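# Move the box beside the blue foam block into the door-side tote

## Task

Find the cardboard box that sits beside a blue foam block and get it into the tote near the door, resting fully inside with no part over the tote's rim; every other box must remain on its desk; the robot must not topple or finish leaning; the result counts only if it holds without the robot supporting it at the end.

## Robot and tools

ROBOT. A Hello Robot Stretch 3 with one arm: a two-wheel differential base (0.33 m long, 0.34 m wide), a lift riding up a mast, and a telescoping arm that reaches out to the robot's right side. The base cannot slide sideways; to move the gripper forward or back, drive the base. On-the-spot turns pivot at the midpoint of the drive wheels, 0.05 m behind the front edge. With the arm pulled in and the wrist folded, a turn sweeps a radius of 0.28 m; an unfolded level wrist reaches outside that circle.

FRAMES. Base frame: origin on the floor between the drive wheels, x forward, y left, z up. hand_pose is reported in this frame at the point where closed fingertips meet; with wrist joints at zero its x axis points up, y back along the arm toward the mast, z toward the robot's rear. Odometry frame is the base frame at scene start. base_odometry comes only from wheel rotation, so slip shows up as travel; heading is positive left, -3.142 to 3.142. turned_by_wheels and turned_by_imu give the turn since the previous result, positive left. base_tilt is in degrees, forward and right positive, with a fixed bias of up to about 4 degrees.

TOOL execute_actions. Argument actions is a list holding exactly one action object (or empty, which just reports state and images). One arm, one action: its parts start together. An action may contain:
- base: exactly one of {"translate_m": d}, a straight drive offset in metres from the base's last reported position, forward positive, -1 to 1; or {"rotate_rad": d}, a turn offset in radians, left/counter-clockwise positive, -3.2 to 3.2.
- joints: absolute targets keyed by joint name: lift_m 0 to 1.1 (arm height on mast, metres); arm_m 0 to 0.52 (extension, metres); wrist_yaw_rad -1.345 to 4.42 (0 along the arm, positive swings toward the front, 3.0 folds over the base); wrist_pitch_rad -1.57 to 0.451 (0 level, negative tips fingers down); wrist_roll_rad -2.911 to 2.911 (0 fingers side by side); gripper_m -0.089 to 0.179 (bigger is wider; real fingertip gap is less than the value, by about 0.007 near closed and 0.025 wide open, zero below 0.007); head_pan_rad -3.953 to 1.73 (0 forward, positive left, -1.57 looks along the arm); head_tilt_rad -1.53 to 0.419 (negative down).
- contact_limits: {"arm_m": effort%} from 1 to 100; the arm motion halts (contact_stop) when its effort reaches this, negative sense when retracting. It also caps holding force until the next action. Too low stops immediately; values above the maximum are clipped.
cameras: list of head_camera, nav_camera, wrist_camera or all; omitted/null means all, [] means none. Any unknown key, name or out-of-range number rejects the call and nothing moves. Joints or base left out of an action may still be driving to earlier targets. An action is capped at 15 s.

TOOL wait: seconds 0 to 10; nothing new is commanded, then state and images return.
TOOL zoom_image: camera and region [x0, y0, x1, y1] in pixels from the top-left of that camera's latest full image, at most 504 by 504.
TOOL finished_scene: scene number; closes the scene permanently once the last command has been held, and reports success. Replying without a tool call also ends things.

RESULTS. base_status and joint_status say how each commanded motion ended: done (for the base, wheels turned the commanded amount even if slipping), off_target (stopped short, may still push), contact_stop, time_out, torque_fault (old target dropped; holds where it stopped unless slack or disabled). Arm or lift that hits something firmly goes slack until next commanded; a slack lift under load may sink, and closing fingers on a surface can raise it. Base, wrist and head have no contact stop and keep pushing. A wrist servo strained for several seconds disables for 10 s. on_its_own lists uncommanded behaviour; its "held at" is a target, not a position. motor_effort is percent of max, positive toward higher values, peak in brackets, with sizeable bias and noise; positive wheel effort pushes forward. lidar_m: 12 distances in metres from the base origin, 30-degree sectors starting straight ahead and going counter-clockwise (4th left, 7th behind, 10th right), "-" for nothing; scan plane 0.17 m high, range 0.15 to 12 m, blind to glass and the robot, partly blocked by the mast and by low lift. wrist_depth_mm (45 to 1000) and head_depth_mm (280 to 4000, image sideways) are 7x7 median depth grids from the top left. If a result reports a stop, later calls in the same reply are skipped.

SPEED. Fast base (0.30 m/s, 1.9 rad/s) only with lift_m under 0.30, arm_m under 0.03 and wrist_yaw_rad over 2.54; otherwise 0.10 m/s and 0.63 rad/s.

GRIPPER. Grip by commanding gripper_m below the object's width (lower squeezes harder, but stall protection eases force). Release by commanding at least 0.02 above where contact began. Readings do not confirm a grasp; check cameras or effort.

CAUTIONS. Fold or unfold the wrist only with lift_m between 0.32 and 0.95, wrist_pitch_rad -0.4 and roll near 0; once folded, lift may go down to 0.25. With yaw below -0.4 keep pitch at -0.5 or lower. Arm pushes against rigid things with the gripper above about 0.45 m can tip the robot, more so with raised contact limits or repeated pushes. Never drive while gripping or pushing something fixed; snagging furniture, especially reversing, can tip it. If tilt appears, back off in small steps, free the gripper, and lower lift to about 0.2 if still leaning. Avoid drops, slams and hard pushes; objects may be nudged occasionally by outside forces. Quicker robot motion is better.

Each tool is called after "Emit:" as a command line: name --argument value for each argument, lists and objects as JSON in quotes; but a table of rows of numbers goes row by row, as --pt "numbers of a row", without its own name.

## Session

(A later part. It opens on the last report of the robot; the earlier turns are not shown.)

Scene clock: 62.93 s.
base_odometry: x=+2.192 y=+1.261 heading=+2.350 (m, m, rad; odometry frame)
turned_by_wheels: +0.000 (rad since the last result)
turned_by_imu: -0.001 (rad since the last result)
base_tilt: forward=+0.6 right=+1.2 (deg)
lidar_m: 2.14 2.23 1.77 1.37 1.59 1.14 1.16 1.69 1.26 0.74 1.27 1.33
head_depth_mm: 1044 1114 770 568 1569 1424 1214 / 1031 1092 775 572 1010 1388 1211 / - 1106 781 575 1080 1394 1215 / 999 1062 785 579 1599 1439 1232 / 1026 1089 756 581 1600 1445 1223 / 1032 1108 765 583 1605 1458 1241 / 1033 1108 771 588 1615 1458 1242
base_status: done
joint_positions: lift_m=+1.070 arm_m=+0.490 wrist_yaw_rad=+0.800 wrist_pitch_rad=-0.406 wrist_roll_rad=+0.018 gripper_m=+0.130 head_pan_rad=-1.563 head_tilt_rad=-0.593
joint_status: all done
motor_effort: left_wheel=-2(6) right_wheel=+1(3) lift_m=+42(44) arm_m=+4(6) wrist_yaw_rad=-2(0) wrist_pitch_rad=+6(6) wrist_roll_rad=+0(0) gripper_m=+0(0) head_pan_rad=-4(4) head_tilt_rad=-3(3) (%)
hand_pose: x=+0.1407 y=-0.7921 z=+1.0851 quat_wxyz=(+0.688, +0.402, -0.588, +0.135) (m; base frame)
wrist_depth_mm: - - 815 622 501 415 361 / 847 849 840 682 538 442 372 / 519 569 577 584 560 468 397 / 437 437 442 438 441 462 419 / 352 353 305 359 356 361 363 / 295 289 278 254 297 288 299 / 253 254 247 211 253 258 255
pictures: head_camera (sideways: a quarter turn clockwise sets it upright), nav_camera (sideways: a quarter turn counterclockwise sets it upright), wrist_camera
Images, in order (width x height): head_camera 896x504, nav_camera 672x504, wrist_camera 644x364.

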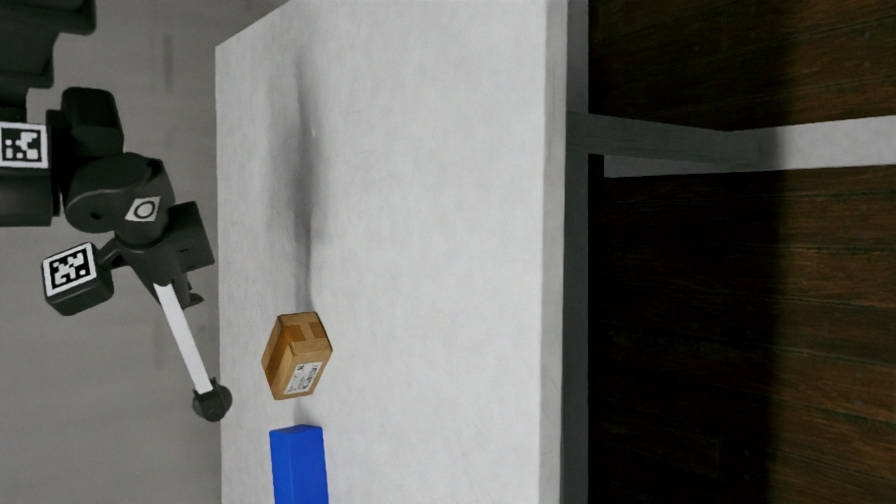

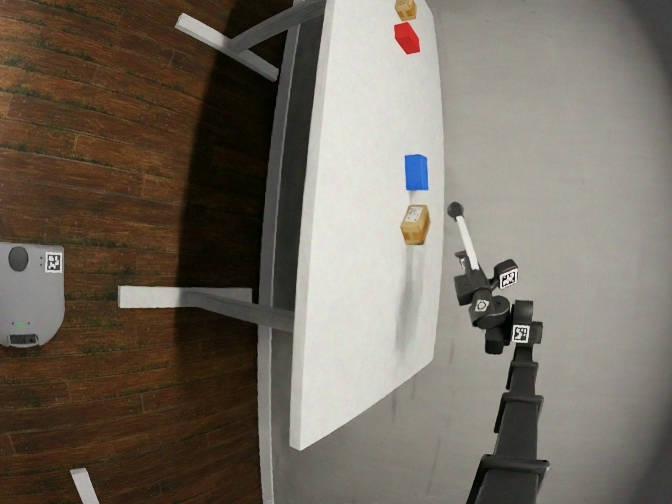

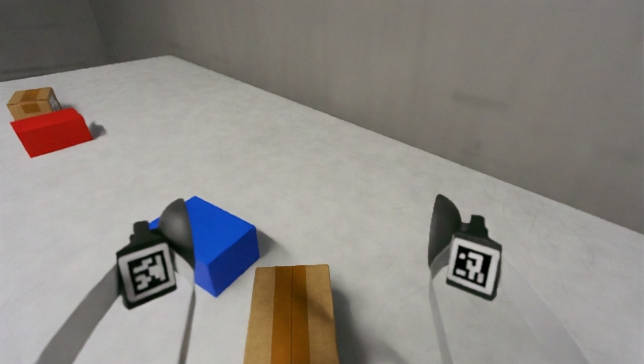

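Emit:
execute_actions --actions '[{"joints":{"arm_m":0.475,"lift_m":1.015,"gripper_m":0.115}}]' --cameras '["head_camera","wrist_camera"]'

Scene clock: 65.00 s.
base_odometry: x=+2.192 y=+1.261 heading=+2.350 (m, m, rad; odometry frame)
turned_by_wheels: +0.000 (rad since the last result)
turned_by_imu: -0.001 (rad since the last result)
base_tilt: forward=+0.6 right=+1.2 (deg)
lidar_m: 2.14 2.23 1.77 1.37 1.59 1.14 1.16 1.69 1.26 0.74 1.27 1.33
head_depth_mm: 997 1119 766 569 1580 1420 1212 / 990 1064 774 569 1010 1394 1208 / 993 - 782 575 1073 1401 1212 / 1017 - 785 580 1597 1440 1222 / 1028 1114 756 582 1598 1441 1233 / 1033 1110 761 585 1609 1453 1239 / 1032 1117 773 587 1620 1470 1241
base_status: not commanded
joint_positions: lift_m=+1.015 arm_m=+0.475 wrist_yaw_rad=+0.800 wrist_pitch_rad=-0.406 wrist_roll_rad=+0.018 gripper_m=+0.115 head_pan_rad=-1.563 head_tilt_rad=-0.593
joint_status: all done
motor_effort: left_wheel=-2(2) right_wheel=+1(2) lift_m=+24(35) arm_m=-1(2) wrist_yaw_rad=+0(1) wrist_pitch_rad=+6(6) wrist_roll_rad=+0(0) gripper_m=+0(63) head_pan_rad=-4(4) head_tilt_rad=-3(2) (%)
hand_pose: x=+0.1407 y=-0.7777 z=+1.0308 quat_wxyz=(+0.688, +0.402, -0.588, +0.135) (m; base frame)
wrist_depth_mm: - - 840 652 522 425 366 / 552 665 670 647 545 455 385 / 445 452 455 462 462 468 406 / 343 322 277 345 350 354 353 / 274 277 261 209 282 278 284 / 231 224 225 173 231 234 234 / 204 199 194 179 200 200 199
pictures: head_camera (sideways: a quarter turn clockwise sets it upright), wrist_camera
Images, in order (width x height): head_camera 896x504, wrist_camera 644x364.

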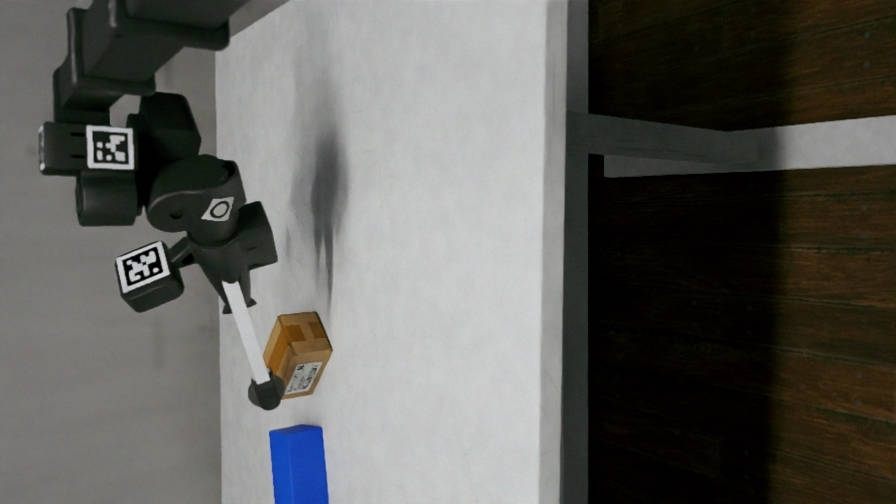

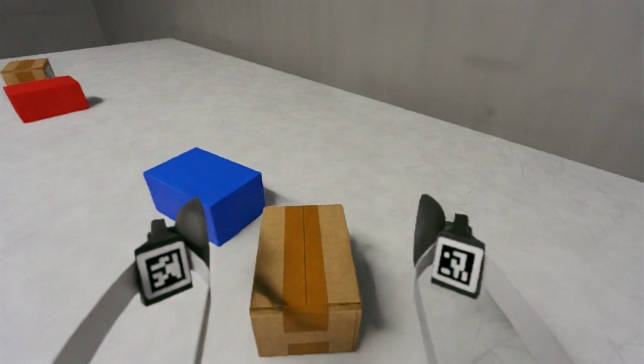

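Emit:
execute_actions --actions '[{"joints":{"lift_m":0.97}}]' --cameras '["head_camera","wrist_camera"]'

Scene clock: 66.83 s.
base_odometry: x=+2.192 y=+1.261 heading=+2.350 (m, m, rad; odometry frame)
turned_by_wheels: +0.000 (rad since the last result)
turned_by_imu: -0.001 (rad since the last result)
base_tilt: forward=+0.6 right=+1.2 (deg)
lidar_m: 2.14 2.22 1.77 1.37 1.59 1.14 1.16 1.69 1.26 0.74 1.27 1.33
head_depth_mm: 1018 - 702 568 1581 1425 1219 / 1016 - 772 570 1009 1386 1215 / 1021 - 743 575 1075 1399 1212 / 1025 1091 730 578 1604 1441 1231 / 1028 1104 756 582 1601 1444 1237 / 1035 1112 764 583 1607 1450 1237 / 1039 1114 774 590 1615 1453 1237
base_status: not commanded
joint_positions: lift_m=+0.970 arm_m=+0.475 wrist_yaw_rad=+0.800 wrist_pitch_rad=-0.406 wrist_roll_rad=+0.018 gripper_m=+0.115 head_pan_rad=-1.563 head_tilt_rad=-0.593
joint_status: all done
motor_effort: left_wheel=-2(2) right_wheel=+2(1) lift_m=+24(24) arm_m=-1(1) wrist_yaw_rad=+1(0) wrist_pitch_rad=+6(7) wrist_roll_rad=+0(0) gripper_m=+0(0) head_pan_rad=-4(4) head_tilt_rad=-3(2) (%)
hand_pose: x=+0.1407 y=-0.7777 z=+0.9858 quat_wxyz=(+0.688, +0.402, -0.588, +0.135) (m; base frame)
wrist_depth_mm: - - 834 652 518 436 370 / 473 510 516 524 512 445 391 / 349 312 262 357 359 360 376 / 264 251 234 178 267 268 270 / 215 216 156 144 216 216 218 / 179 173 169 152 177 181 181 / 158 153 154 154 155 154 155
pictures: head_camera (sideways: a quarter turn clockwise sets it upright), wrist_camera
Images, in order (width x height): head_camera 896x504, wrist_camera 644x364.

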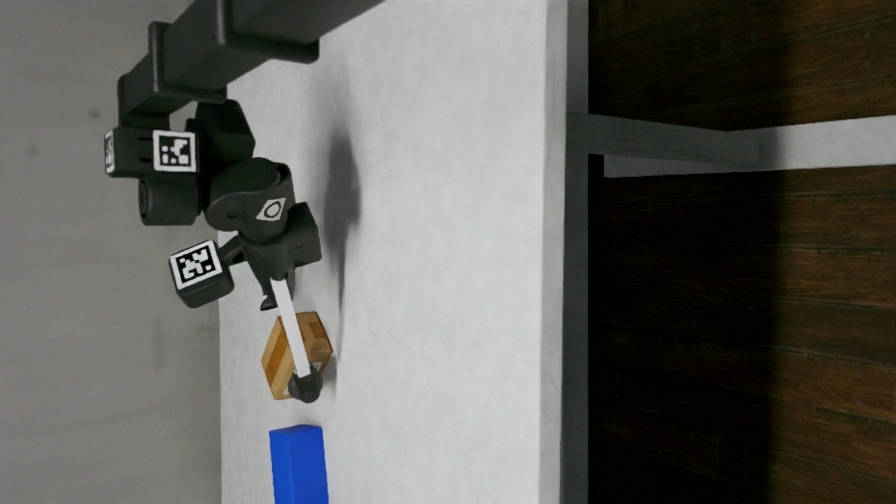

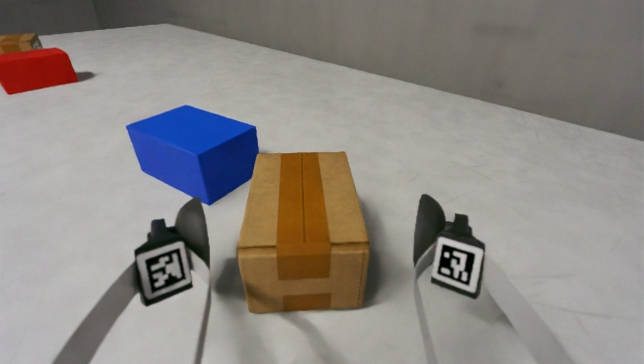

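Emit:
execute_actions --actions '[{"joints":{"gripper_m":0.02}}]' --cameras '["wrist_camera"]'

Emit:
execute_actions --actions '[{"joints":{"lift_m":1.02}}]' --cameras '["head_camera","wrist_camera"]'

Scene clock: 72.97 s.
base_odometry: x=+2.192 y=+1.261 heading=+2.350 (m, m, rad; odometry frame)
turned_by_wheels: +0.000 (rad since the last result)
turned_by_imu: -0.001 (rad since the last result)
base_tilt: forward=+0.6 right=+1.2 (deg)
lidar_m: 2.14 2.23 1.77 1.37 1.59 1.14 1.16 1.69 1.26 0.74 1.27 1.33
head_depth_mm: 1018 - 699 568 1569 1413 1215 / 1011 - 775 572 1007 1401 1209 / 1026 - 740 576 1078 1397 1208 / 1027 1099 748 578 1596 1433 1221 / 1028 1107 757 581 1599 1442 1235 / 1033 1110 774 585 1606 1456 1236 / 1035 1108 775 588 1614 1460 1241
base_status: not commanded
joint_positions: lift_m=+0.970 arm_m=+0.475 wrist_yaw_rad=+0.800 wrist_pitch_rad=-0.409 wrist_roll_rad=+0.018 gripper_m=+0.021 head_pan_rad=-1.563 head_tilt_rad=-0.593
joint_status: all done
motor_effort: left_wheel=-2(2) right_wheel=+1(1) lift_m=+24(24) arm_m=-1(1) wrist_yaw_rad=-1(0) wrist_pitch_rad=+8(8) wrist_roll_rad=+0(0) gripper_m=-16(96) head_pan_rad=-4(5) head_tilt_rad=-3(2) (%)
hand_pose: x=+0.1404 y=-0.7774 z=+0.9850 quat_wxyz=(+0.689, +0.403, -0.588, +0.134) (m; base frame)
wrist_depth_mm: - 989 815 644 516 432 373 / 465 510 515 513 513 456 391 / 347 306 262 353 351 359 356 / 264 251 235 177 267 266 270 / 212 212 147 142 214 215 218 / 176 177 167 147 175 179 181 / 151 153 153 154 153 154 154
pictures: wrist_camera
Images, in order (width x height): wrist_camera 644x364.

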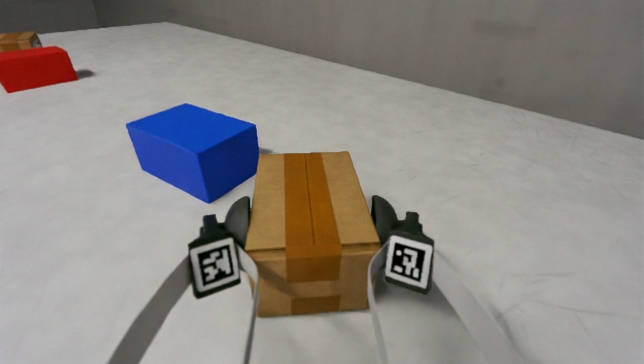

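Scene clock: 74.27 s.
base_odometry: x=+2.192 y=+1.261 heading=+2.350 (m, m, rad; odometry frame)
turned_by_wheels: +0.000 (rad since the last result)
turned_by_imu: +0.000 (rad since the last result)
base_tilt: forward=+0.6 right=+1.2 (deg)
lidar_m: 2.14 2.23 1.78 1.37 1.59 1.14 1.16 1.69 1.26 0.74 1.27 1.33
head_depth_mm: 991 1121 768 568 1574 1420 1209 / 990 1098 776 571 1007 1400 1204 / 995 - 782 574 1080 1391 1214 / 1019 - 786 578 1595 1429 1225 / 1032 1129 752 582 1608 1441 1227 / 1027 1108 773 585 1619 1455 1233 / 1035 1114 773 589 1615 1449 1237
base_status: not commanded
joint_positions: lift_m=+1.020 arm_m=+0.475 wrist_yaw_rad=+0.800 wrist_pitch_rad=-0.414 wrist_roll_rad=+0.018 gripper_m=+0.021 head_pan_rad=-1.563 head_tilt_rad=-0.593
joint_status: all done
motor_effort: left_wheel=-2(2) right_wheel=+1(1) lift_m=+43(45) arm_m=-1(1) wrist_yaw_rad=+1(0) wrist_pitch_rad=+10(10) wrist_roll_rad=+0(0) gripper_m=-17(17) head_pan_rad=-4(4) head_tilt_rad=-3(3) (%)
hand_pose: x=+0.1399 y=-0.7770 z=+1.0332 quat_wxyz=(+0.689, +0.405, -0.586, +0.132) (m; base frame)
wrist_depth_mm: - - 865 629 511 428 367 / 534 651 655 643 565 448 388 / 448 456 458 454 458 469 407 / 344 331 268 178 349 355 352 / 277 279 148 142 281 283 284 / 233 236 219 147 228 235 236 / 201 201 201 200 203 203 204
pictures: head_camera (sideways: a quarter turn clockwise sets it upright), wrist_camera
Images, in order (width x height): head_camera 896x504, wrist_camera 644x364.

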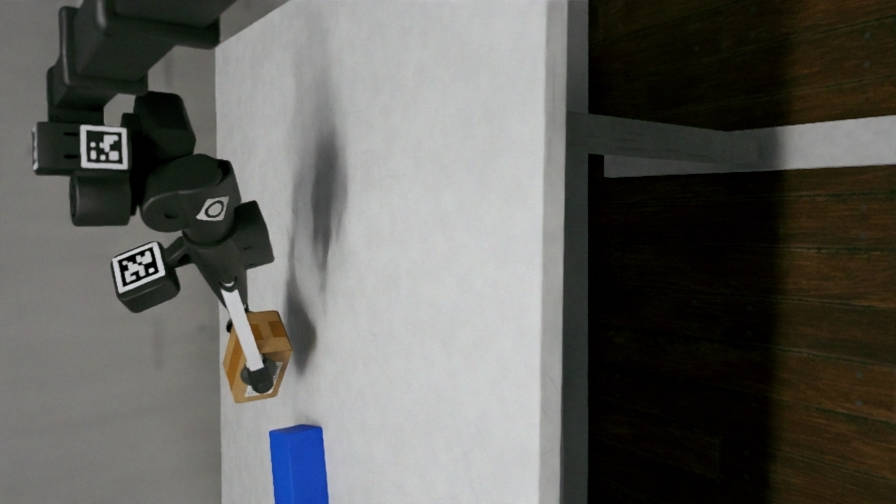

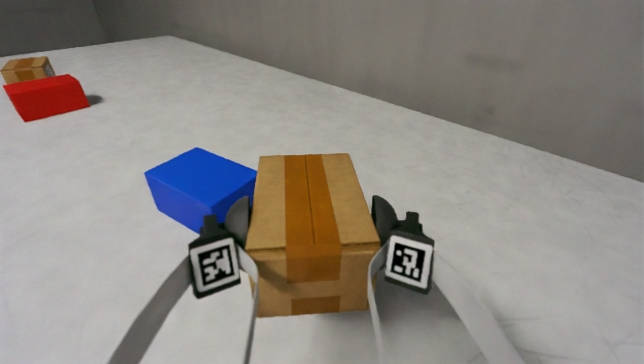

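Emit:
execute_actions --actions '[{"joints":{"lift_m":1.04,"arm_m":0.0,"gripper_m":0.005,"head_pan_rad":0,"head_tilt_rad":-0.8}}]' --cameras '[]'

Emit:
execute_actions --actions '[{"base":{"rotate_rad":0.66},"joints":{"lift_m":0.9,"wrist_yaw_rad":1.6}}]' --cameras '["wrist_camera"]'

Emit:
execute_actions --actions '[{"base":{"translate_m":0.6},"joints":{"lift_m":0.285,"wrist_yaw_rad":2.65}}]'

Scene clock: 80.10 s.
base_odometry: x=+2.192 y=+1.261 heading=+2.350 (m, m, rad; odometry frame)
turned_by_wheels: +0.000 (rad since the last result)
turned_by_imu: -0.002 (rad since the last result)
base_tilt: forward=+0.6 right=+1.2 (deg)
lidar_m: 2.14 2.23 1.77 1.37 1.59 1.14 1.16 1.69 1.26 0.74 1.27 1.33
head_depth_mm: 1897 2180 2094 1724 1471 1276 1130 / 1906 2210 2096 1735 1474 1280 1135 / 1913 2188 2116 1741 1487 1287 1139 / 1912 2183 2134 1756 1480 1291 1142 / 1903 2188 2154 1751 1492 1294 1151 / 1923 2205 2165 1772 1494 1298 1146 / 1924 2209 2173 1777 1503 1307 1156
base_status: not commanded
joint_positions: lift_m=+1.040 arm_m=+0.002 wrist_yaw_rad=+0.800 wrist_pitch_rad=-0.415 wrist_roll_rad=+0.018 gripper_m=+0.009 head_pan_rad=-0.007 head_tilt_rad=-0.790
joint_status: gripper_m off_target (ended at +0.009, target +0.005); the others done
joint sent to its limit — the command would take arm_m past its lower limit, so that joint was sent only as far as its limit.
motor_effort: left_wheel=-2(2) right_wheel=+2(1) lift_m=+43(44) arm_m=-1(4) wrist_yaw_rad=+0(1) wrist_pitch_rad=+10(10) wrist_roll_rad=+0(0) gripper_m=-20(82) head_pan_rad=+4(58) head_tilt_rad=-4(16) (%)
hand_pose: x=+0.1399 y=-0.3035 z=+1.0531 quat_wxyz=(+0.689, +0.405, -0.586, +0.132) (m; base frame)
wrist_depth_mm: - - - - 982 804 702 / - 808 736 747 762 754 698 / - - 509 514 514 526 525 / - - - 179 394 387 395 / - - 150 141 312 309 316 / - - - 147 279 264 263 / - - - - - 232 226
pictures: none
No camera images: the call's "cameras" was empty. Leave "cameras" out to get every camera's image.

Scene clock: 82.20 s.
base_odometry: x=+2.192 y=+1.261 heading=+3.010 (m, m, rad; odometry frame)
turned_by_wheels: +0.660 (rad since the last result)
turned_by_imu: +0.647 (rad since the last result)
base_tilt: forward=+0.6 right=+1.2 (deg)
lidar_m: 1.77 1.37 1.62 1.33 1.64 1.16 1.53 0.74 1.22 1.33 1.33 2.14
head_depth_mm: 1993 2255 2104 1734 1467 388 1126 / 2139 2399 2109 1729 1468 1281 1133 / 2308 2512 2125 1738 1475 1288 1144 / 2459 2627 2136 1749 1487 1292 1139 / 2684 2759 2073 1755 1492 1289 1141 / 1645 1810 2029 1777 1503 1297 1148 / 1683 1760 2063 1778 1508 1305 1146
base_status: done
joint_positions: lift_m=+0.900 arm_m=+0.002 wrist_yaw_rad=+1.598 wrist_pitch_rad=-0.415 wrist_roll_rad=+0.018 gripper_m=+0.009 head_pan_rad=-0.007 head_tilt_rad=-0.790
joint_status: all done
motor_effort: left_wheel=-2(7) right_wheel=+2(5) lift_m=+25(35) arm_m=-1(1) wrist_yaw_rad=+0(3) wrist_pitch_rad=+10(10) wrist_roll_rad=+0(0) gripper_m=-20(20) head_pan_rad=+5(4) head_tilt_rad=-4(4) (%)
hand_pose: x=+0.2034 y=-0.1408 z=+0.9137 quat_wxyz=(+0.584, +0.601, -0.383, +0.389) (m; base frame)
wrist_depth_mm: - - - - - - - / - - - - - - - / - - - - - - - / - - - 179 - - - / - - 151 141 - - - / - - - 146 - - - / - - - - - - -
pictures: wrist_camera
Images, in order (width x height): wrist_camera 644x364.

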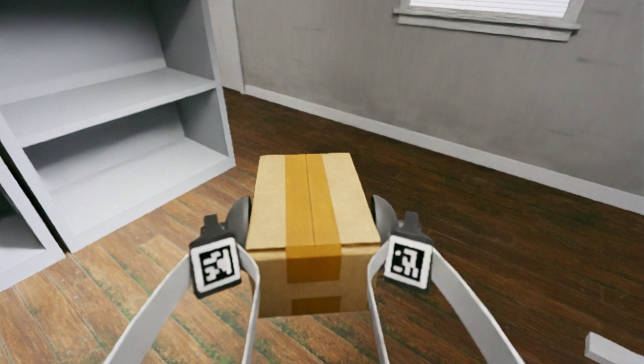

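Scene clock: 88.97 s.
base_odometry: x=+1.598 y=+1.340 heading=+3.010 (m, m, rad; odometry frame)
turned_by_wheels: +0.000 (rad since the last result)
turned_by_imu: -0.003 (rad since the last result)
base_tilt: forward=+0.6 right=+1.2 (deg)
lidar_m: 1.82 1.19 1.00 1.48 1.84 1.69 1.99 1.25 1.59 1.29 1.68 1.66
head_depth_mm: 1541 1724 1939 1721 1463 1274 1126 / 1655 1864 2034 1732 1471 1279 1129 / 1773 2035 2122 1736 1480 1282 1138 / 1905 2189 2121 1752 1488 1291 1143 / 2078 2404 2119 1762 1499 1291 1145 / 2253 2568 2013 1634 1492 1293 1143 / 1074 1197 1324 1659 1478 1315 1151
base_status: done
joint_positions: lift_m=+0.285 arm_m=+0.002 wrist_yaw_rad=+2.648 wrist_pitch_rad=-0.415 wrist_roll_rad=+0.018 gripper_m=+0.009 head_pan_rad=-0.007 head_tilt_rad=-0.791
joint_status: all done
motor_effort: left_wheel=-2(10) right_wheel=+1(7) lift_m=+25(25) arm_m=-1(1) wrist_yaw_rad=+1(3) wrist_pitch_rad=+10(10) wrist_roll_rad=+0(0) gripper_m=-21(21) head_pan_rad=+3(4) head_tilt_rad=-3(4) (%)
hand_pose: x=+0.0852 y=+0.0511 z=+0.2987 quat_wxyz=(+0.310, +0.712, -0.030, +0.629) (m; base frame)
wrist_depth_mm: - - - - - - 956 / - - - - - - - / 932 925 931 981 944 959 937 / 715 726 690 178 732 732 735 / 575 577 150 142 583 582 594 / 496 486 460 146 473 498 490 / - - 426 424 424 421 426
pictures: head_camera (sideways: a quarter turn clockwise sets it upright), nav_camera (sideways: a quarter turn counterclockwise sets it upright), wrist_camera
Images, in order (width x height): head_camera 896x504, nav_camera 672x504, wrist_camera 644x364.

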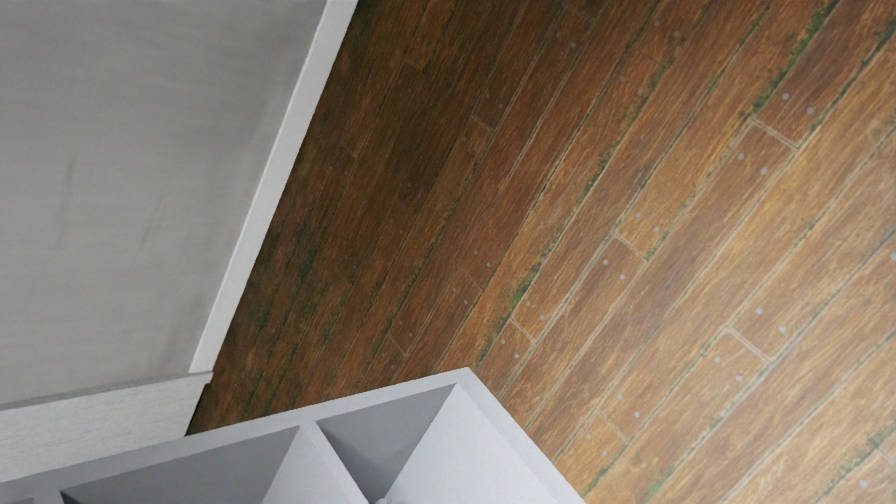

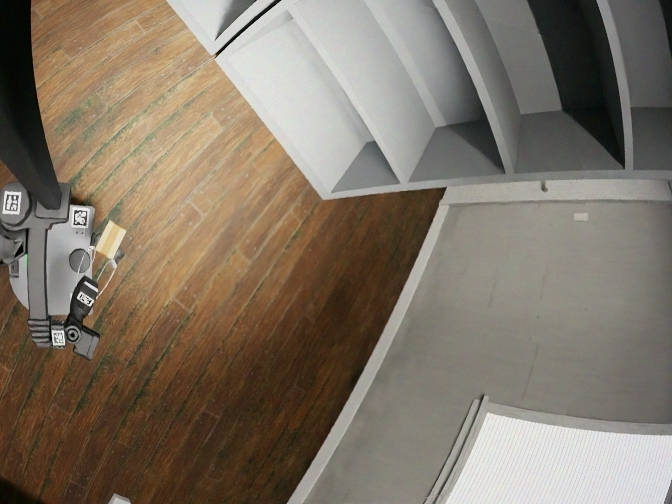

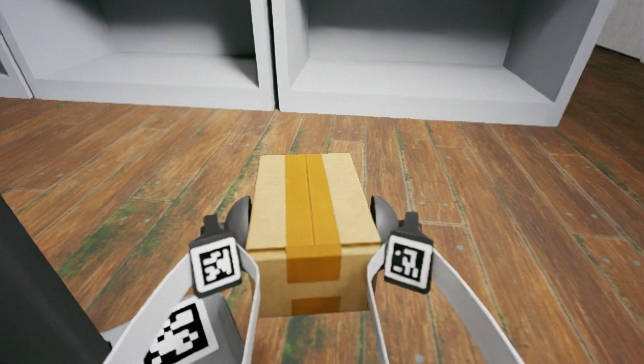

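Emit:
execute_actions --actions '[{"base":{"translate_m":1.0}}]' --cameras '[]'

Emit:
execute_actions --actions '[{"base":{"translate_m":0.45}}]' --cameras '[]'

Emit:
execute_actions --actions '[{"base":{"rotate_rad":0.92},"joints":{"head_tilt_rad":-0.7}}]' --cameras '["head_camera","nav_camera"]'

Scene clock: 94.50 s.
base_odometry: x=+0.606 y=+1.471 heading=+3.010 (m, m, rad; odometry frame)
turned_by_wheels: +0.000 (rad since the last result)
turned_by_imu: -0.004 (rad since the last result)
base_tilt: forward=+0.6 right=+1.1 (deg)
lidar_m: 0.96 1.48 0.38 0.90 1.14 2.27 2.20 2.22 1.75 1.11 0.89 0.89
head_depth_mm: 801 898 1024 1184 1376 1278 1129 / 852 967 1108 1303 1442 1281 1129 / 917 1043 1218 1455 1484 1292 1137 / 989 1143 1346 1623 1487 1289 1135 / 1066 1245 1501 1711 1485 1286 1145 / 1164 1387 1697 1768 1499 1290 1144 / 1286 1532 1916 1772 1502 1304 1152
base_status: done
joint_positions: lift_m=+0.285 arm_m=+0.002 wrist_yaw_rad=+2.648 wrist_pitch_rad=-0.415 wrist_roll_rad=+0.018 gripper_m=+0.009 head_pan_rad=-0.007 head_tilt_rad=-0.791
joint_status: not commanded
motor_effort: left_wheel=-2(6) right_wheel=+1(7) lift_m=+25(25) arm_m=-1(1) wrist_yaw_rad=+2(2) wrist_pitch_rad=+10(10) wrist_roll_rad=+0(0) gripper_m=-20(20) head_pan_rad=+4(4) head_tilt_rad=-3(3) (%)
hand_pose: x=+0.0852 y=+0.0512 z=+0.2987 quat_wxyz=(+0.310, +0.712, -0.030, +0.629) (m; base frame)
wrist_depth_mm: 830 835 409 - - - - / 911 903 475 - - - - / 759 773 680 896 953 967 926 / 586 584 545 178 722 735 740 / 571 564 150 141 599 582 591 / 493 482 456 147 481 492 498 / - - 422 417 421 432 425
pictures: none
No camera images: the call's "cameras" was empty. Leave "cameras" out to get every camera's image.

Scene clock: 97.73 s.
base_odometry: x=+0.160 y=+1.530 heading=+3.010 (m, m, rad; odometry frame)
turned_by_wheels: +0.000 (rad since the last result)
turned_by_imu: -0.002 (rad since the last result)
base_tilt: forward=+0.6 right=+1.2 (deg)
lidar_m: 0.58 0.89 2.28 0.54 0.44 1.31 2.64 2.09 1.37 0.67 0.54 0.53
head_depth_mm: 464 520 593 688 820 1010 1113 / 495 559 644 758 916 1161 1133 / 532 607 705 845 1052 1245 1137 / 572 660 778 953 1238 1288 1137 / 621 726 871 1093 1392 1289 1142 / 677 802 990 1279 1488 1304 1151 / 744 903 1142 1506 1504 1302 1150
base_status: done
joint_positions: lift_m=+0.285 arm_m=+0.002 wrist_yaw_rad=+2.648 wrist_pitch_rad=-0.415 wrist_roll_rad=+0.018 gripper_m=+0.009 head_pan_rad=-0.007 head_tilt_rad=-0.791
joint_status: not commanded
motor_effort: left_wheel=-2(7) right_wheel=+1(7) lift_m=+25(25) arm_m=-1(1) wrist_yaw_rad=+2(0) wrist_pitch_rad=+10(10) wrist_roll_rad=+0(0) gripper_m=-20(20) head_pan_rad=+4(3) head_tilt_rad=-3(3) (%)
hand_pose: x=+0.0852 y=+0.0512 z=+0.2987 quat_wxyz=(+0.310, +0.712, -0.030, +0.629) (m; base frame)
wrist_depth_mm: 487 - - - - 950 614 / 493 - - - - 958 623 / 503 881 933 969 981 848 597 / 507 675 698 177 723 726 574 / 525 592 150 141 586 586 549 / 500 487 465 146 472 482 505 / - - 421 426 424 423 425
pictures: none
No camera images: the call's "cameras" was empty. Leave "cameras" out to get every camera's image.

Scene clock: 99.50 s.
base_odometry: x=+0.160 y=+1.530 heading=-2.354 (m, m, rad; odometry frame)
turned_by_wheels: +0.920 (rad since the last result)
turned_by_imu: +0.899 (rad since the last result)
base_tilt: forward=+0.6 right=+1.2 (deg)
lidar_m: 1.98 0.61 0.45 0.44 3.35 2.57 2.05 0.75 0.55 0.53 0.55 0.76
head_depth_mm: 1662 1697 1708 1740 1547 1332 1157 / 1989 2243 2324 1890 1569 1328 1162 / 1998 2249 2433 1897 1578 1333 1165 / 1974 2274 2426 1910 1582 1345 1176 / 1990 2248 2422 1934 1584 1354 1172 / 1988 2273 2418 1946 1593 1359 1181 / 1990 2259 2443 1953 1603 1359 1136
base_status: done
joint_positions: lift_m=+0.285 arm_m=+0.002 wrist_yaw_rad=+2.648 wrist_pitch_rad=-0.415 wrist_roll_rad=+0.018 gripper_m=+0.009 head_pan_rad=-0.007 head_tilt_rad=-0.704
joint_status: all done
motor_effort: left_wheel=-2(10) right_wheel=+2(7) lift_m=+25(25) arm_m=-1(1) wrist_yaw_rad=+1(2) wrist_pitch_rad=+10(10) wrist_roll_rad=+0(0) gripper_m=-20(20) head_pan_rad=+3(4) head_tilt_rad=+2(9) (%)
hand_pose: x=+0.0852 y=+0.0512 z=+0.2987 quat_wxyz=(+0.310, +0.712, -0.030, +0.629) (m; base frame)
wrist_depth_mm: - - 441 499 615 - - / - - 480 558 - - - / 924 942 517 611 843 934 968 / 714 696 557 177 740 743 741 / 567 584 150 142 583 582 587 / 499 481 457 147 474 488 495 / - - 418 418 424 426 427
pictures: head_camera (sideways: a quarter turn clockwise sets it upright), nav_camera (sideways: a quarter turn counterclockwise sets it upright)
Images, in order (width x height): head_camera 896x504, nav_camera 672x504.

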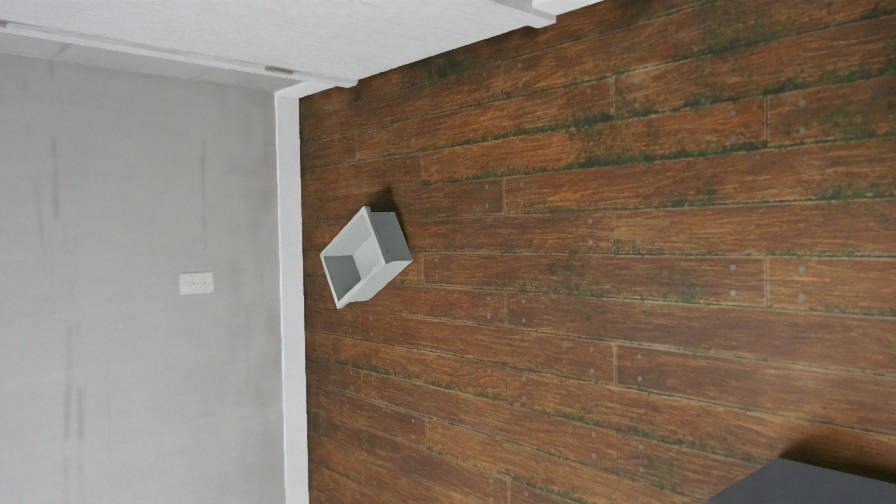

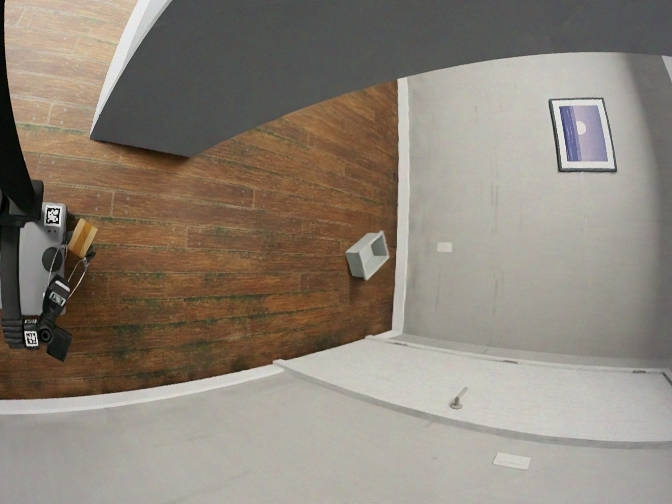

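Emit:
execute_actions --actions '[{"base":{"translate_m":1.0},"joints":{"head_tilt_rad":-1.0}}]' --cameras '["head_camera"]'

Scene clock: 106.27 s.
base_odometry: x=-0.545 y=+0.821 heading=-2.354 (m, m, rad; odometry frame)
turned_by_wheels: +0.000 (rad since the last result)
turned_by_imu: -0.004 (rad since the last result)
base_tilt: forward=+0.6 right=+1.2 (deg)
lidar_m: 1.29 1.34 1.83 1.73 0.63 0.62 2.09 0.76 0.56 0.51 0.54 0.74
head_depth_mm: 1241 1477 1618 1480 1322 1196 1108 / 1232 1468 1664 1486 1329 1199 1109 / 1231 1478 1646 1490 1334 1205 1128 / 1233 1476 1665 1476 1342 1212 852 / 1232 1472 1669 1468 1342 1218 1110 / 1228 1474 1680 1519 1352 1227 1114 / 1233 1468 1672 1513 1357 1224 1119
base_status: done
joint_positions: lift_m=+0.285 arm_m=+0.002 wrist_yaw_rad=+2.648 wrist_pitch_rad=-0.415 wrist_roll_rad=+0.018 gripper_m=+0.009 head_pan_rad=-0.007 head_tilt_rad=-0.988
joint_status: all done
motor_effort: left_wheel=-2(6) right_wheel=+1(7) lift_m=+25(25) arm_m=-1(1) wrist_yaw_rad=+1(0) wrist_pitch_rad=+10(10) wrist_roll_rad=+0(0) gripper_m=-20(20) head_pan_rad=+4(4) head_tilt_rad=-4(22) (%)
hand_pose: x=+0.0852 y=+0.0512 z=+0.2987 quat_wxyz=(+0.310, +0.712, -0.030, +0.629) (m; base frame)
wrist_depth_mm: - - - - - - 926 / - - - - - - 977 / 910 916 941 932 891 956 901 / 721 716 697 177 717 737 658 / 587 580 150 142 594 594 536 / 502 485 455 146 474 495 492 / - - 423 419 418 417 423
pictures: head_camera (sideways: a quarter turn clockwise sets it upright)
Images, in order (width x height): head_camera 896x504.

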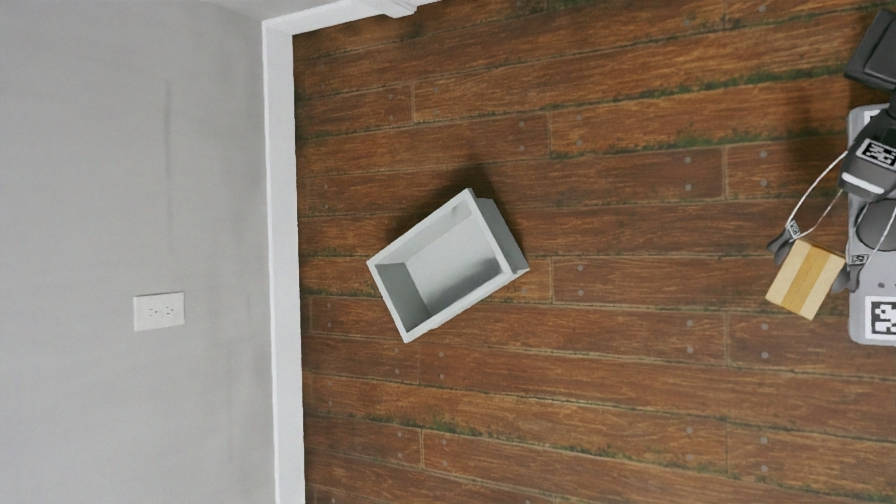

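Emit:
execute_actions --actions '[{"base":{"translate_m":0.15},"joints":{"lift_m":0.4,"head_pan_rad":-1.57,"head_tilt_rad":-1.1}}]' --cameras '[]'

Emit:
execute_actions --actions '[{"base":{"rotate_rad":1.63},"joints":{"wrist_yaw_rad":0.46}}]' --cameras '[]'

Emit:
execute_actions --actions '[{"joints":{"wrist_pitch_rad":-0.9,"arm_m":0.33,"lift_m":0.33}}]' --cameras '["head_camera","wrist_camera"]'

Scene clock: 113.20 s.
base_odometry: x=-0.651 y=+0.715 heading=-2.354 (m, m, rad; odometry frame)
turned_by_wheels: +0.000 (rad since the last result)
turned_by_imu: -0.002 (rad since the last result)
base_tilt: forward=+0.6 right=+1.2 (deg)
lidar_m: 1.14 1.18 1.62 2.31 0.85 0.73 2.09 0.76 0.56 0.51 0.54 0.74
head_depth_mm: 527 642 828 1163 1277 1182 - / 508 643 827 1162 1295 - - / 501 612 775 1132 1305 - - / 498 620 801 1125 1314 1211 1114 / 497 620 799 1118 1300 1191 1089 / 497 621 802 1121 1299 1205 1114 / 509 622 801 1130 1301 1208 1122
base_status: done
joint_positions: lift_m=+0.400 arm_m=+0.002 wrist_yaw_rad=+2.648 wrist_pitch_rad=-0.415 wrist_roll_rad=+0.018 gripper_m=+0.009 head_pan_rad=-1.564 head_tilt_rad=-1.087
joint_status: all done
motor_effort: left_wheel=-2(10) right_wheel=+1(6) lift_m=+43(45) arm_m=-1(1) wrist_yaw_rad=+1(1) wrist_pitch_rad=+10(10) wrist_roll_rad=+0(0) gripper_m=-20(20) head_pan_rad=-4(58) head_tilt_rad=-5(14) (%)
hand_pose: x=+0.0851 y=+0.0511 z=+0.4130 quat_wxyz=(+0.310, +0.712, -0.030, +0.629) (m; base frame)
wrist_depth_mm: - - - - - - 793 / - - - - - - 835 / - - - - - - 862 / 902 899 898 178 912 942 880 / 739 724 150 141 739 707 687 / 626 613 596 146 603 540 541 / - 530 528 533 546 527 507
pictures: none
No camera images: the call's "cameras" was empty. Leave "cameras" out to get every camera's image.

Scene clock: 116.77 s.
base_odometry: x=-0.651 y=+0.715 heading=-0.724 (m, m, rad; odometry frame)
turned_by_wheels: +1.630 (rad since the last result)
turned_by_imu: +1.598 (rad since the last result)
base_tilt: forward=+0.6 right=+1.2 (deg)
lidar_m: 1.90 0.80 0.74 1.73 0.72 0.55 0.51 0.55 0.78 1.14 1.20 1.71
head_depth_mm: 1143 1387 1536 1400 1271 1180 - / 1150 1398 1545 1400 1300 - - / 1154 1415 1552 1377 1302 - - / 1161 1428 1564 1412 1276 1207 1101 / 1169 1433 1564 1400 1289 1192 1111 / 1181 1437 1580 1428 1301 1204 1108 / 1191 1465 1581 1428 1311 1205 1120
base_status: done
joint_positions: lift_m=+0.400 arm_m=+0.002 wrist_yaw_rad=+0.462 wrist_pitch_rad=-0.415 wrist_roll_rad=+0.018 gripper_m=+0.009 head_pan_rad=-1.564 head_tilt_rad=-1.087
joint_status: all done
motor_effort: left_wheel=-2(7) right_wheel=+2(5) lift_m=+43(43) arm_m=-1(1) wrist_yaw_rad=-1(2) wrist_pitch_rad=+10(10) wrist_roll_rad=+0(0) gripper_m=-20(20) head_pan_rad=-4(4) head_tilt_rad=-5(5) (%)
hand_pose: x=+0.0787 y=-0.3481 z=+0.4130 quat_wxyz=(+0.701, +0.301, -0.646, +0.014) (m; base frame)
wrist_depth_mm: - - - 911 799 717 642 / - - - 970 861 773 690 / - - - - 936 812 720 / 902 915 891 178 972 857 782 / 722 714 151 141 598 739 747 / 625 613 585 147 586 629 647 / 525 537 535 532 426 543 551
pictures: none
No camera images: the call's "cameras" was empty. Leave "cameras" out to get every camera's image.

Scene clock: 120.40 s.
base_odometry: x=-0.651 y=+0.715 heading=-0.724 (m, m, rad; odometry frame)
turned_by_wheels: +0.000 (rad since the last result)
turned_by_imu: -0.001 (rad since the last result)
base_tilt: forward=+0.6 right=+1.2 (deg)
lidar_m: 1.91 0.80 0.74 1.72 0.72 0.55 0.51 0.55 0.78 1.14 1.20 1.72
head_depth_mm: 1137 1389 1543 1400 1281 1181 - / 1150 1401 1554 1399 1282 - - / 1160 1420 1554 1341 1293 1228 - / 1168 1420 1561 1381 1294 1211 1105 / 1175 1443 1564 1393 1297 1196 1108 / 1180 1448 1568 1423 1305 1199 1113 / 1192 1463 1569 1431 1296 1206 1118
base_status: not commanded
joint_positions: lift_m=+0.330 arm_m=+0.330 wrist_yaw_rad=+0.461 wrist_pitch_rad=-0.912 wrist_roll_rad=+0.018 gripper_m=+0.009 head_pan_rad=-1.564 head_tilt_rad=-1.087
joint_status: all done
motor_effort: left_wheel=-2(2) right_wheel=+2(2) lift_m=+25(35) arm_m=+5(5) wrist_yaw_rad=+0(2) wrist_pitch_rad=+5(10) wrist_roll_rad=+0(0) gripper_m=-20(20) head_pan_rad=-4(4) head_tilt_rad=-4(4) (%)
hand_pose: x=+0.0397 y=-0.5982 z=+0.2516 quat_wxyz=(+0.684, +0.447, -0.553, -0.163) (m; base frame)
wrist_depth_mm: 592 595 608 615 584 533 483 / 531 531 547 554 563 551 537 / 481 488 490 389 487 509 514 / 445 448 435 177 447 457 463 / 415 415 147 142 409 428 432 / 384 388 289 147 316 408 397 / 357 363 354 364 326 372 372
pictures: head_camera (sideways: a quarter turn clockwise sets it upright), wrist_camera
Images, in order (width x height): head_camera 896x504, wrist_camera 644x364.

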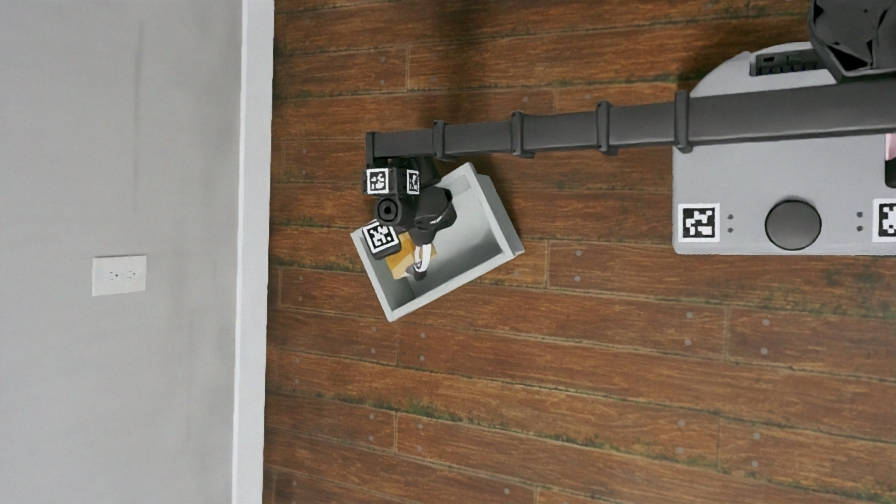

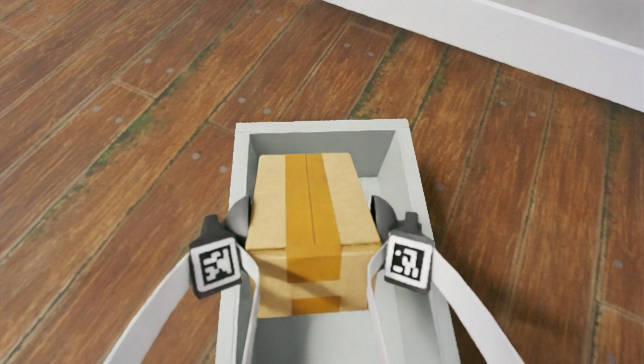

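Emit:
execute_actions --actions '[{"joints":{"arm_m":0.36,"lift_m":0.17}}]' --cameras '["head_camera","wrist_camera"]'

Scene clock: 123.57 s.
base_odometry: x=-0.651 y=+0.715 heading=-0.724 (m, m, rad; odometry frame)
turned_by_wheels: +0.000 (rad since the last result)
turned_by_imu: -0.001 (rad since the last result)
base_tilt: forward=+0.6 right=+1.2 (deg)
lidar_m: 1.91 0.80 0.74 1.72 0.72 0.55 0.51 0.55 0.78 1.14 1.20 1.71
head_depth_mm: 1140 1390 1528 1391 1280 1178 - / 1148 1403 1560 1398 1283 1210 - / 1153 1414 1550 1342 1295 - - / 1169 1420 1555 1379 1292 1219 1109 / 1172 1439 1563 1411 1309 1192 1104 / 1187 1456 1569 1433 1298 1205 1117 / 1195 1473 1578 1443 1312 1210 1119
base_status: not commanded
joint_positions: lift_m=+0.170 arm_m=+0.360 wrist_yaw_rad=+0.461 wrist_pitch_rad=-0.912 wrist_roll_rad=+0.018 gripper_m=+0.009 head_pan_rad=-1.564 head_tilt_rad=-1.087
joint_status: all done
motor_effort: left_wheel=-2(2) right_wheel=+1(2) lift_m=+25(24) arm_m=+5(4) wrist_yaw_rad=+0(0) wrist_pitch_rad=+5(6) wrist_roll_rad=+0(0) gripper_m=-20(20) head_pan_rad=-4(4) head_tilt_rad=-5(5) (%)
hand_pose: x=+0.0397 y=-0.6282 z=+0.0916 quat_wxyz=(+0.684, +0.447, -0.553, -0.163) (m; base frame)
wrist_depth_mm: 357 360 204 206 210 387 386 / 327 314 238 249 231 339 348 / 298 171 273 293 261 177 313 / 272 153 231 178 265 165 285 / 251 140 146 141 215 146 266 / 230 129 209 146 233 145 247 / 214 137 217 221 219 137 224
pictures: head_camera (sideways: a quarter turn clockwise sets it upright), wrist_camera
Images, in order (width x height): head_camera 896x504, wrist_camera 644x364.

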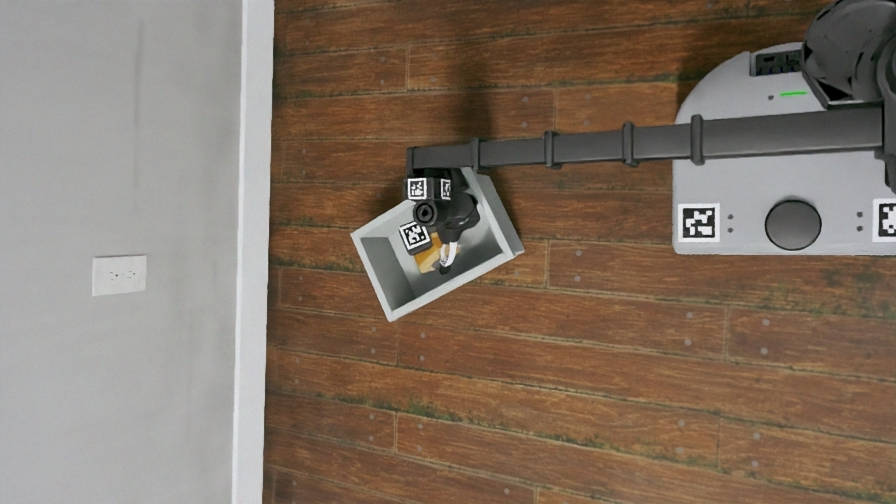

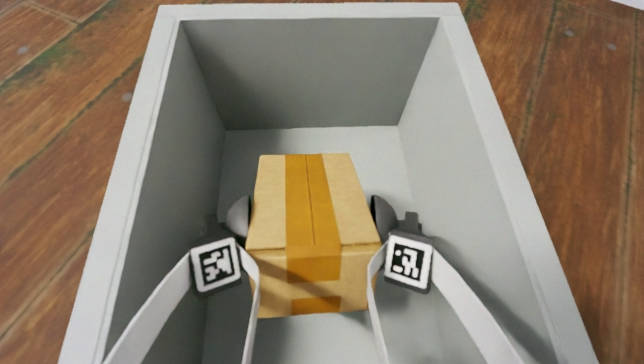

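Emit:
execute_actions --actions '[{"joints":{"wrist_pitch_rad":-0.75,"lift_m":0.108}}]' --cameras '["head_camera","wrist_camera"]'

Scene clock: 126.07 s.
base_odometry: x=-0.651 y=+0.715 heading=-0.724 (m, m, rad; odometry frame)
turned_by_wheels: +0.000 (rad since the last result)
turned_by_imu: -0.001 (rad since the last result)
base_tilt: forward=+0.6 right=+1.2 (deg)
lidar_m: 1.91 0.80 0.74 1.72 0.72 0.55 0.51 0.55 0.78 1.14 1.20 1.71
head_depth_mm: 1136 1393 1541 1390 1275 1181 1118 / 1154 1396 1543 1404 1290 1209 - / 1160 1410 1549 1407 1288 - - / 1164 1421 1553 1380 1287 1210 1104 / 1171 1443 1559 1406 1297 1199 1113 / 1185 1449 1572 1426 1295 1196 1114 / 1187 1467 1579 1436 1309 1202 1115
base_status: not commanded
joint_positions: lift_m=+0.108 arm_m=+0.360 wrist_yaw_rad=+0.461 wrist_pitch_rad=-0.762 wrist_roll_rad=+0.018 gripper_m=+0.009 head_pan_rad=-1.564 head_tilt_rad=-1.087
joint_status: all done
motor_effort: left_wheel=-2(2) right_wheel=+2(1) lift_m=+23(25) arm_m=+4(4) wrist_yaw_rad=+0(0) wrist_pitch_rad=+6(11) wrist_roll_rad=+0(0) gripper_m=-20(20) head_pan_rad=-4(4) head_tilt_rad=-4(4) (%)
hand_pose: x=+0.0535 y=-0.6559 z=+0.0528 quat_wxyz=(+0.694, +0.405, -0.585, -0.110) (m; base frame)
wrist_depth_mm: 375 169 175 180 183 370 395 / 316 145 204 209 205 149 340 / 120 144 237 237 234 141 287 / 105 142 233 173 236 143 108 / 104 140 149 142 205 143 98 / 103 129 190 148 195 144 98 / 102 138 180 180 182 136 99
pictures: head_camera (sideways: a quarter turn clockwise sets it upright), wrist_camera
Images, in order (width x height): head_camera 896x504, wrist_camera 644x364.

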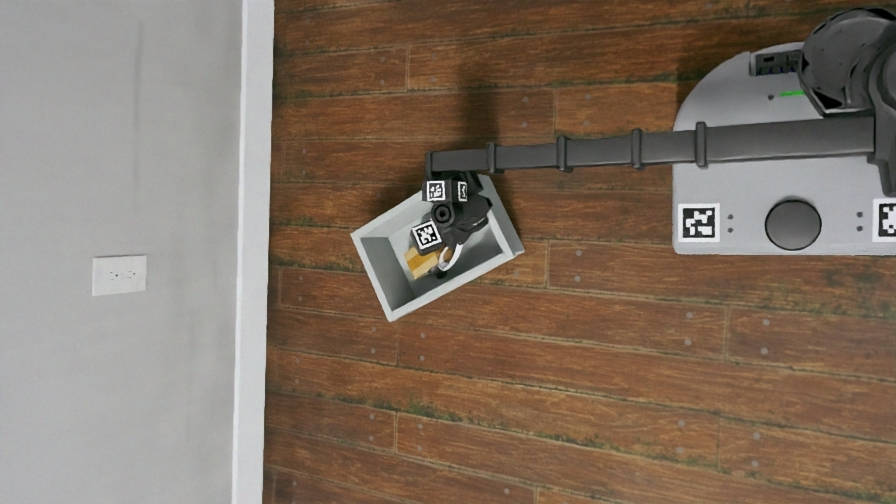

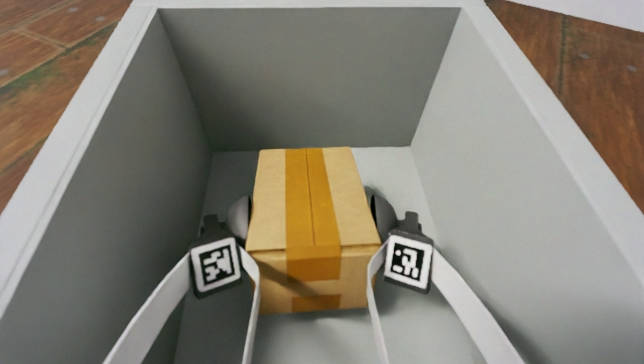

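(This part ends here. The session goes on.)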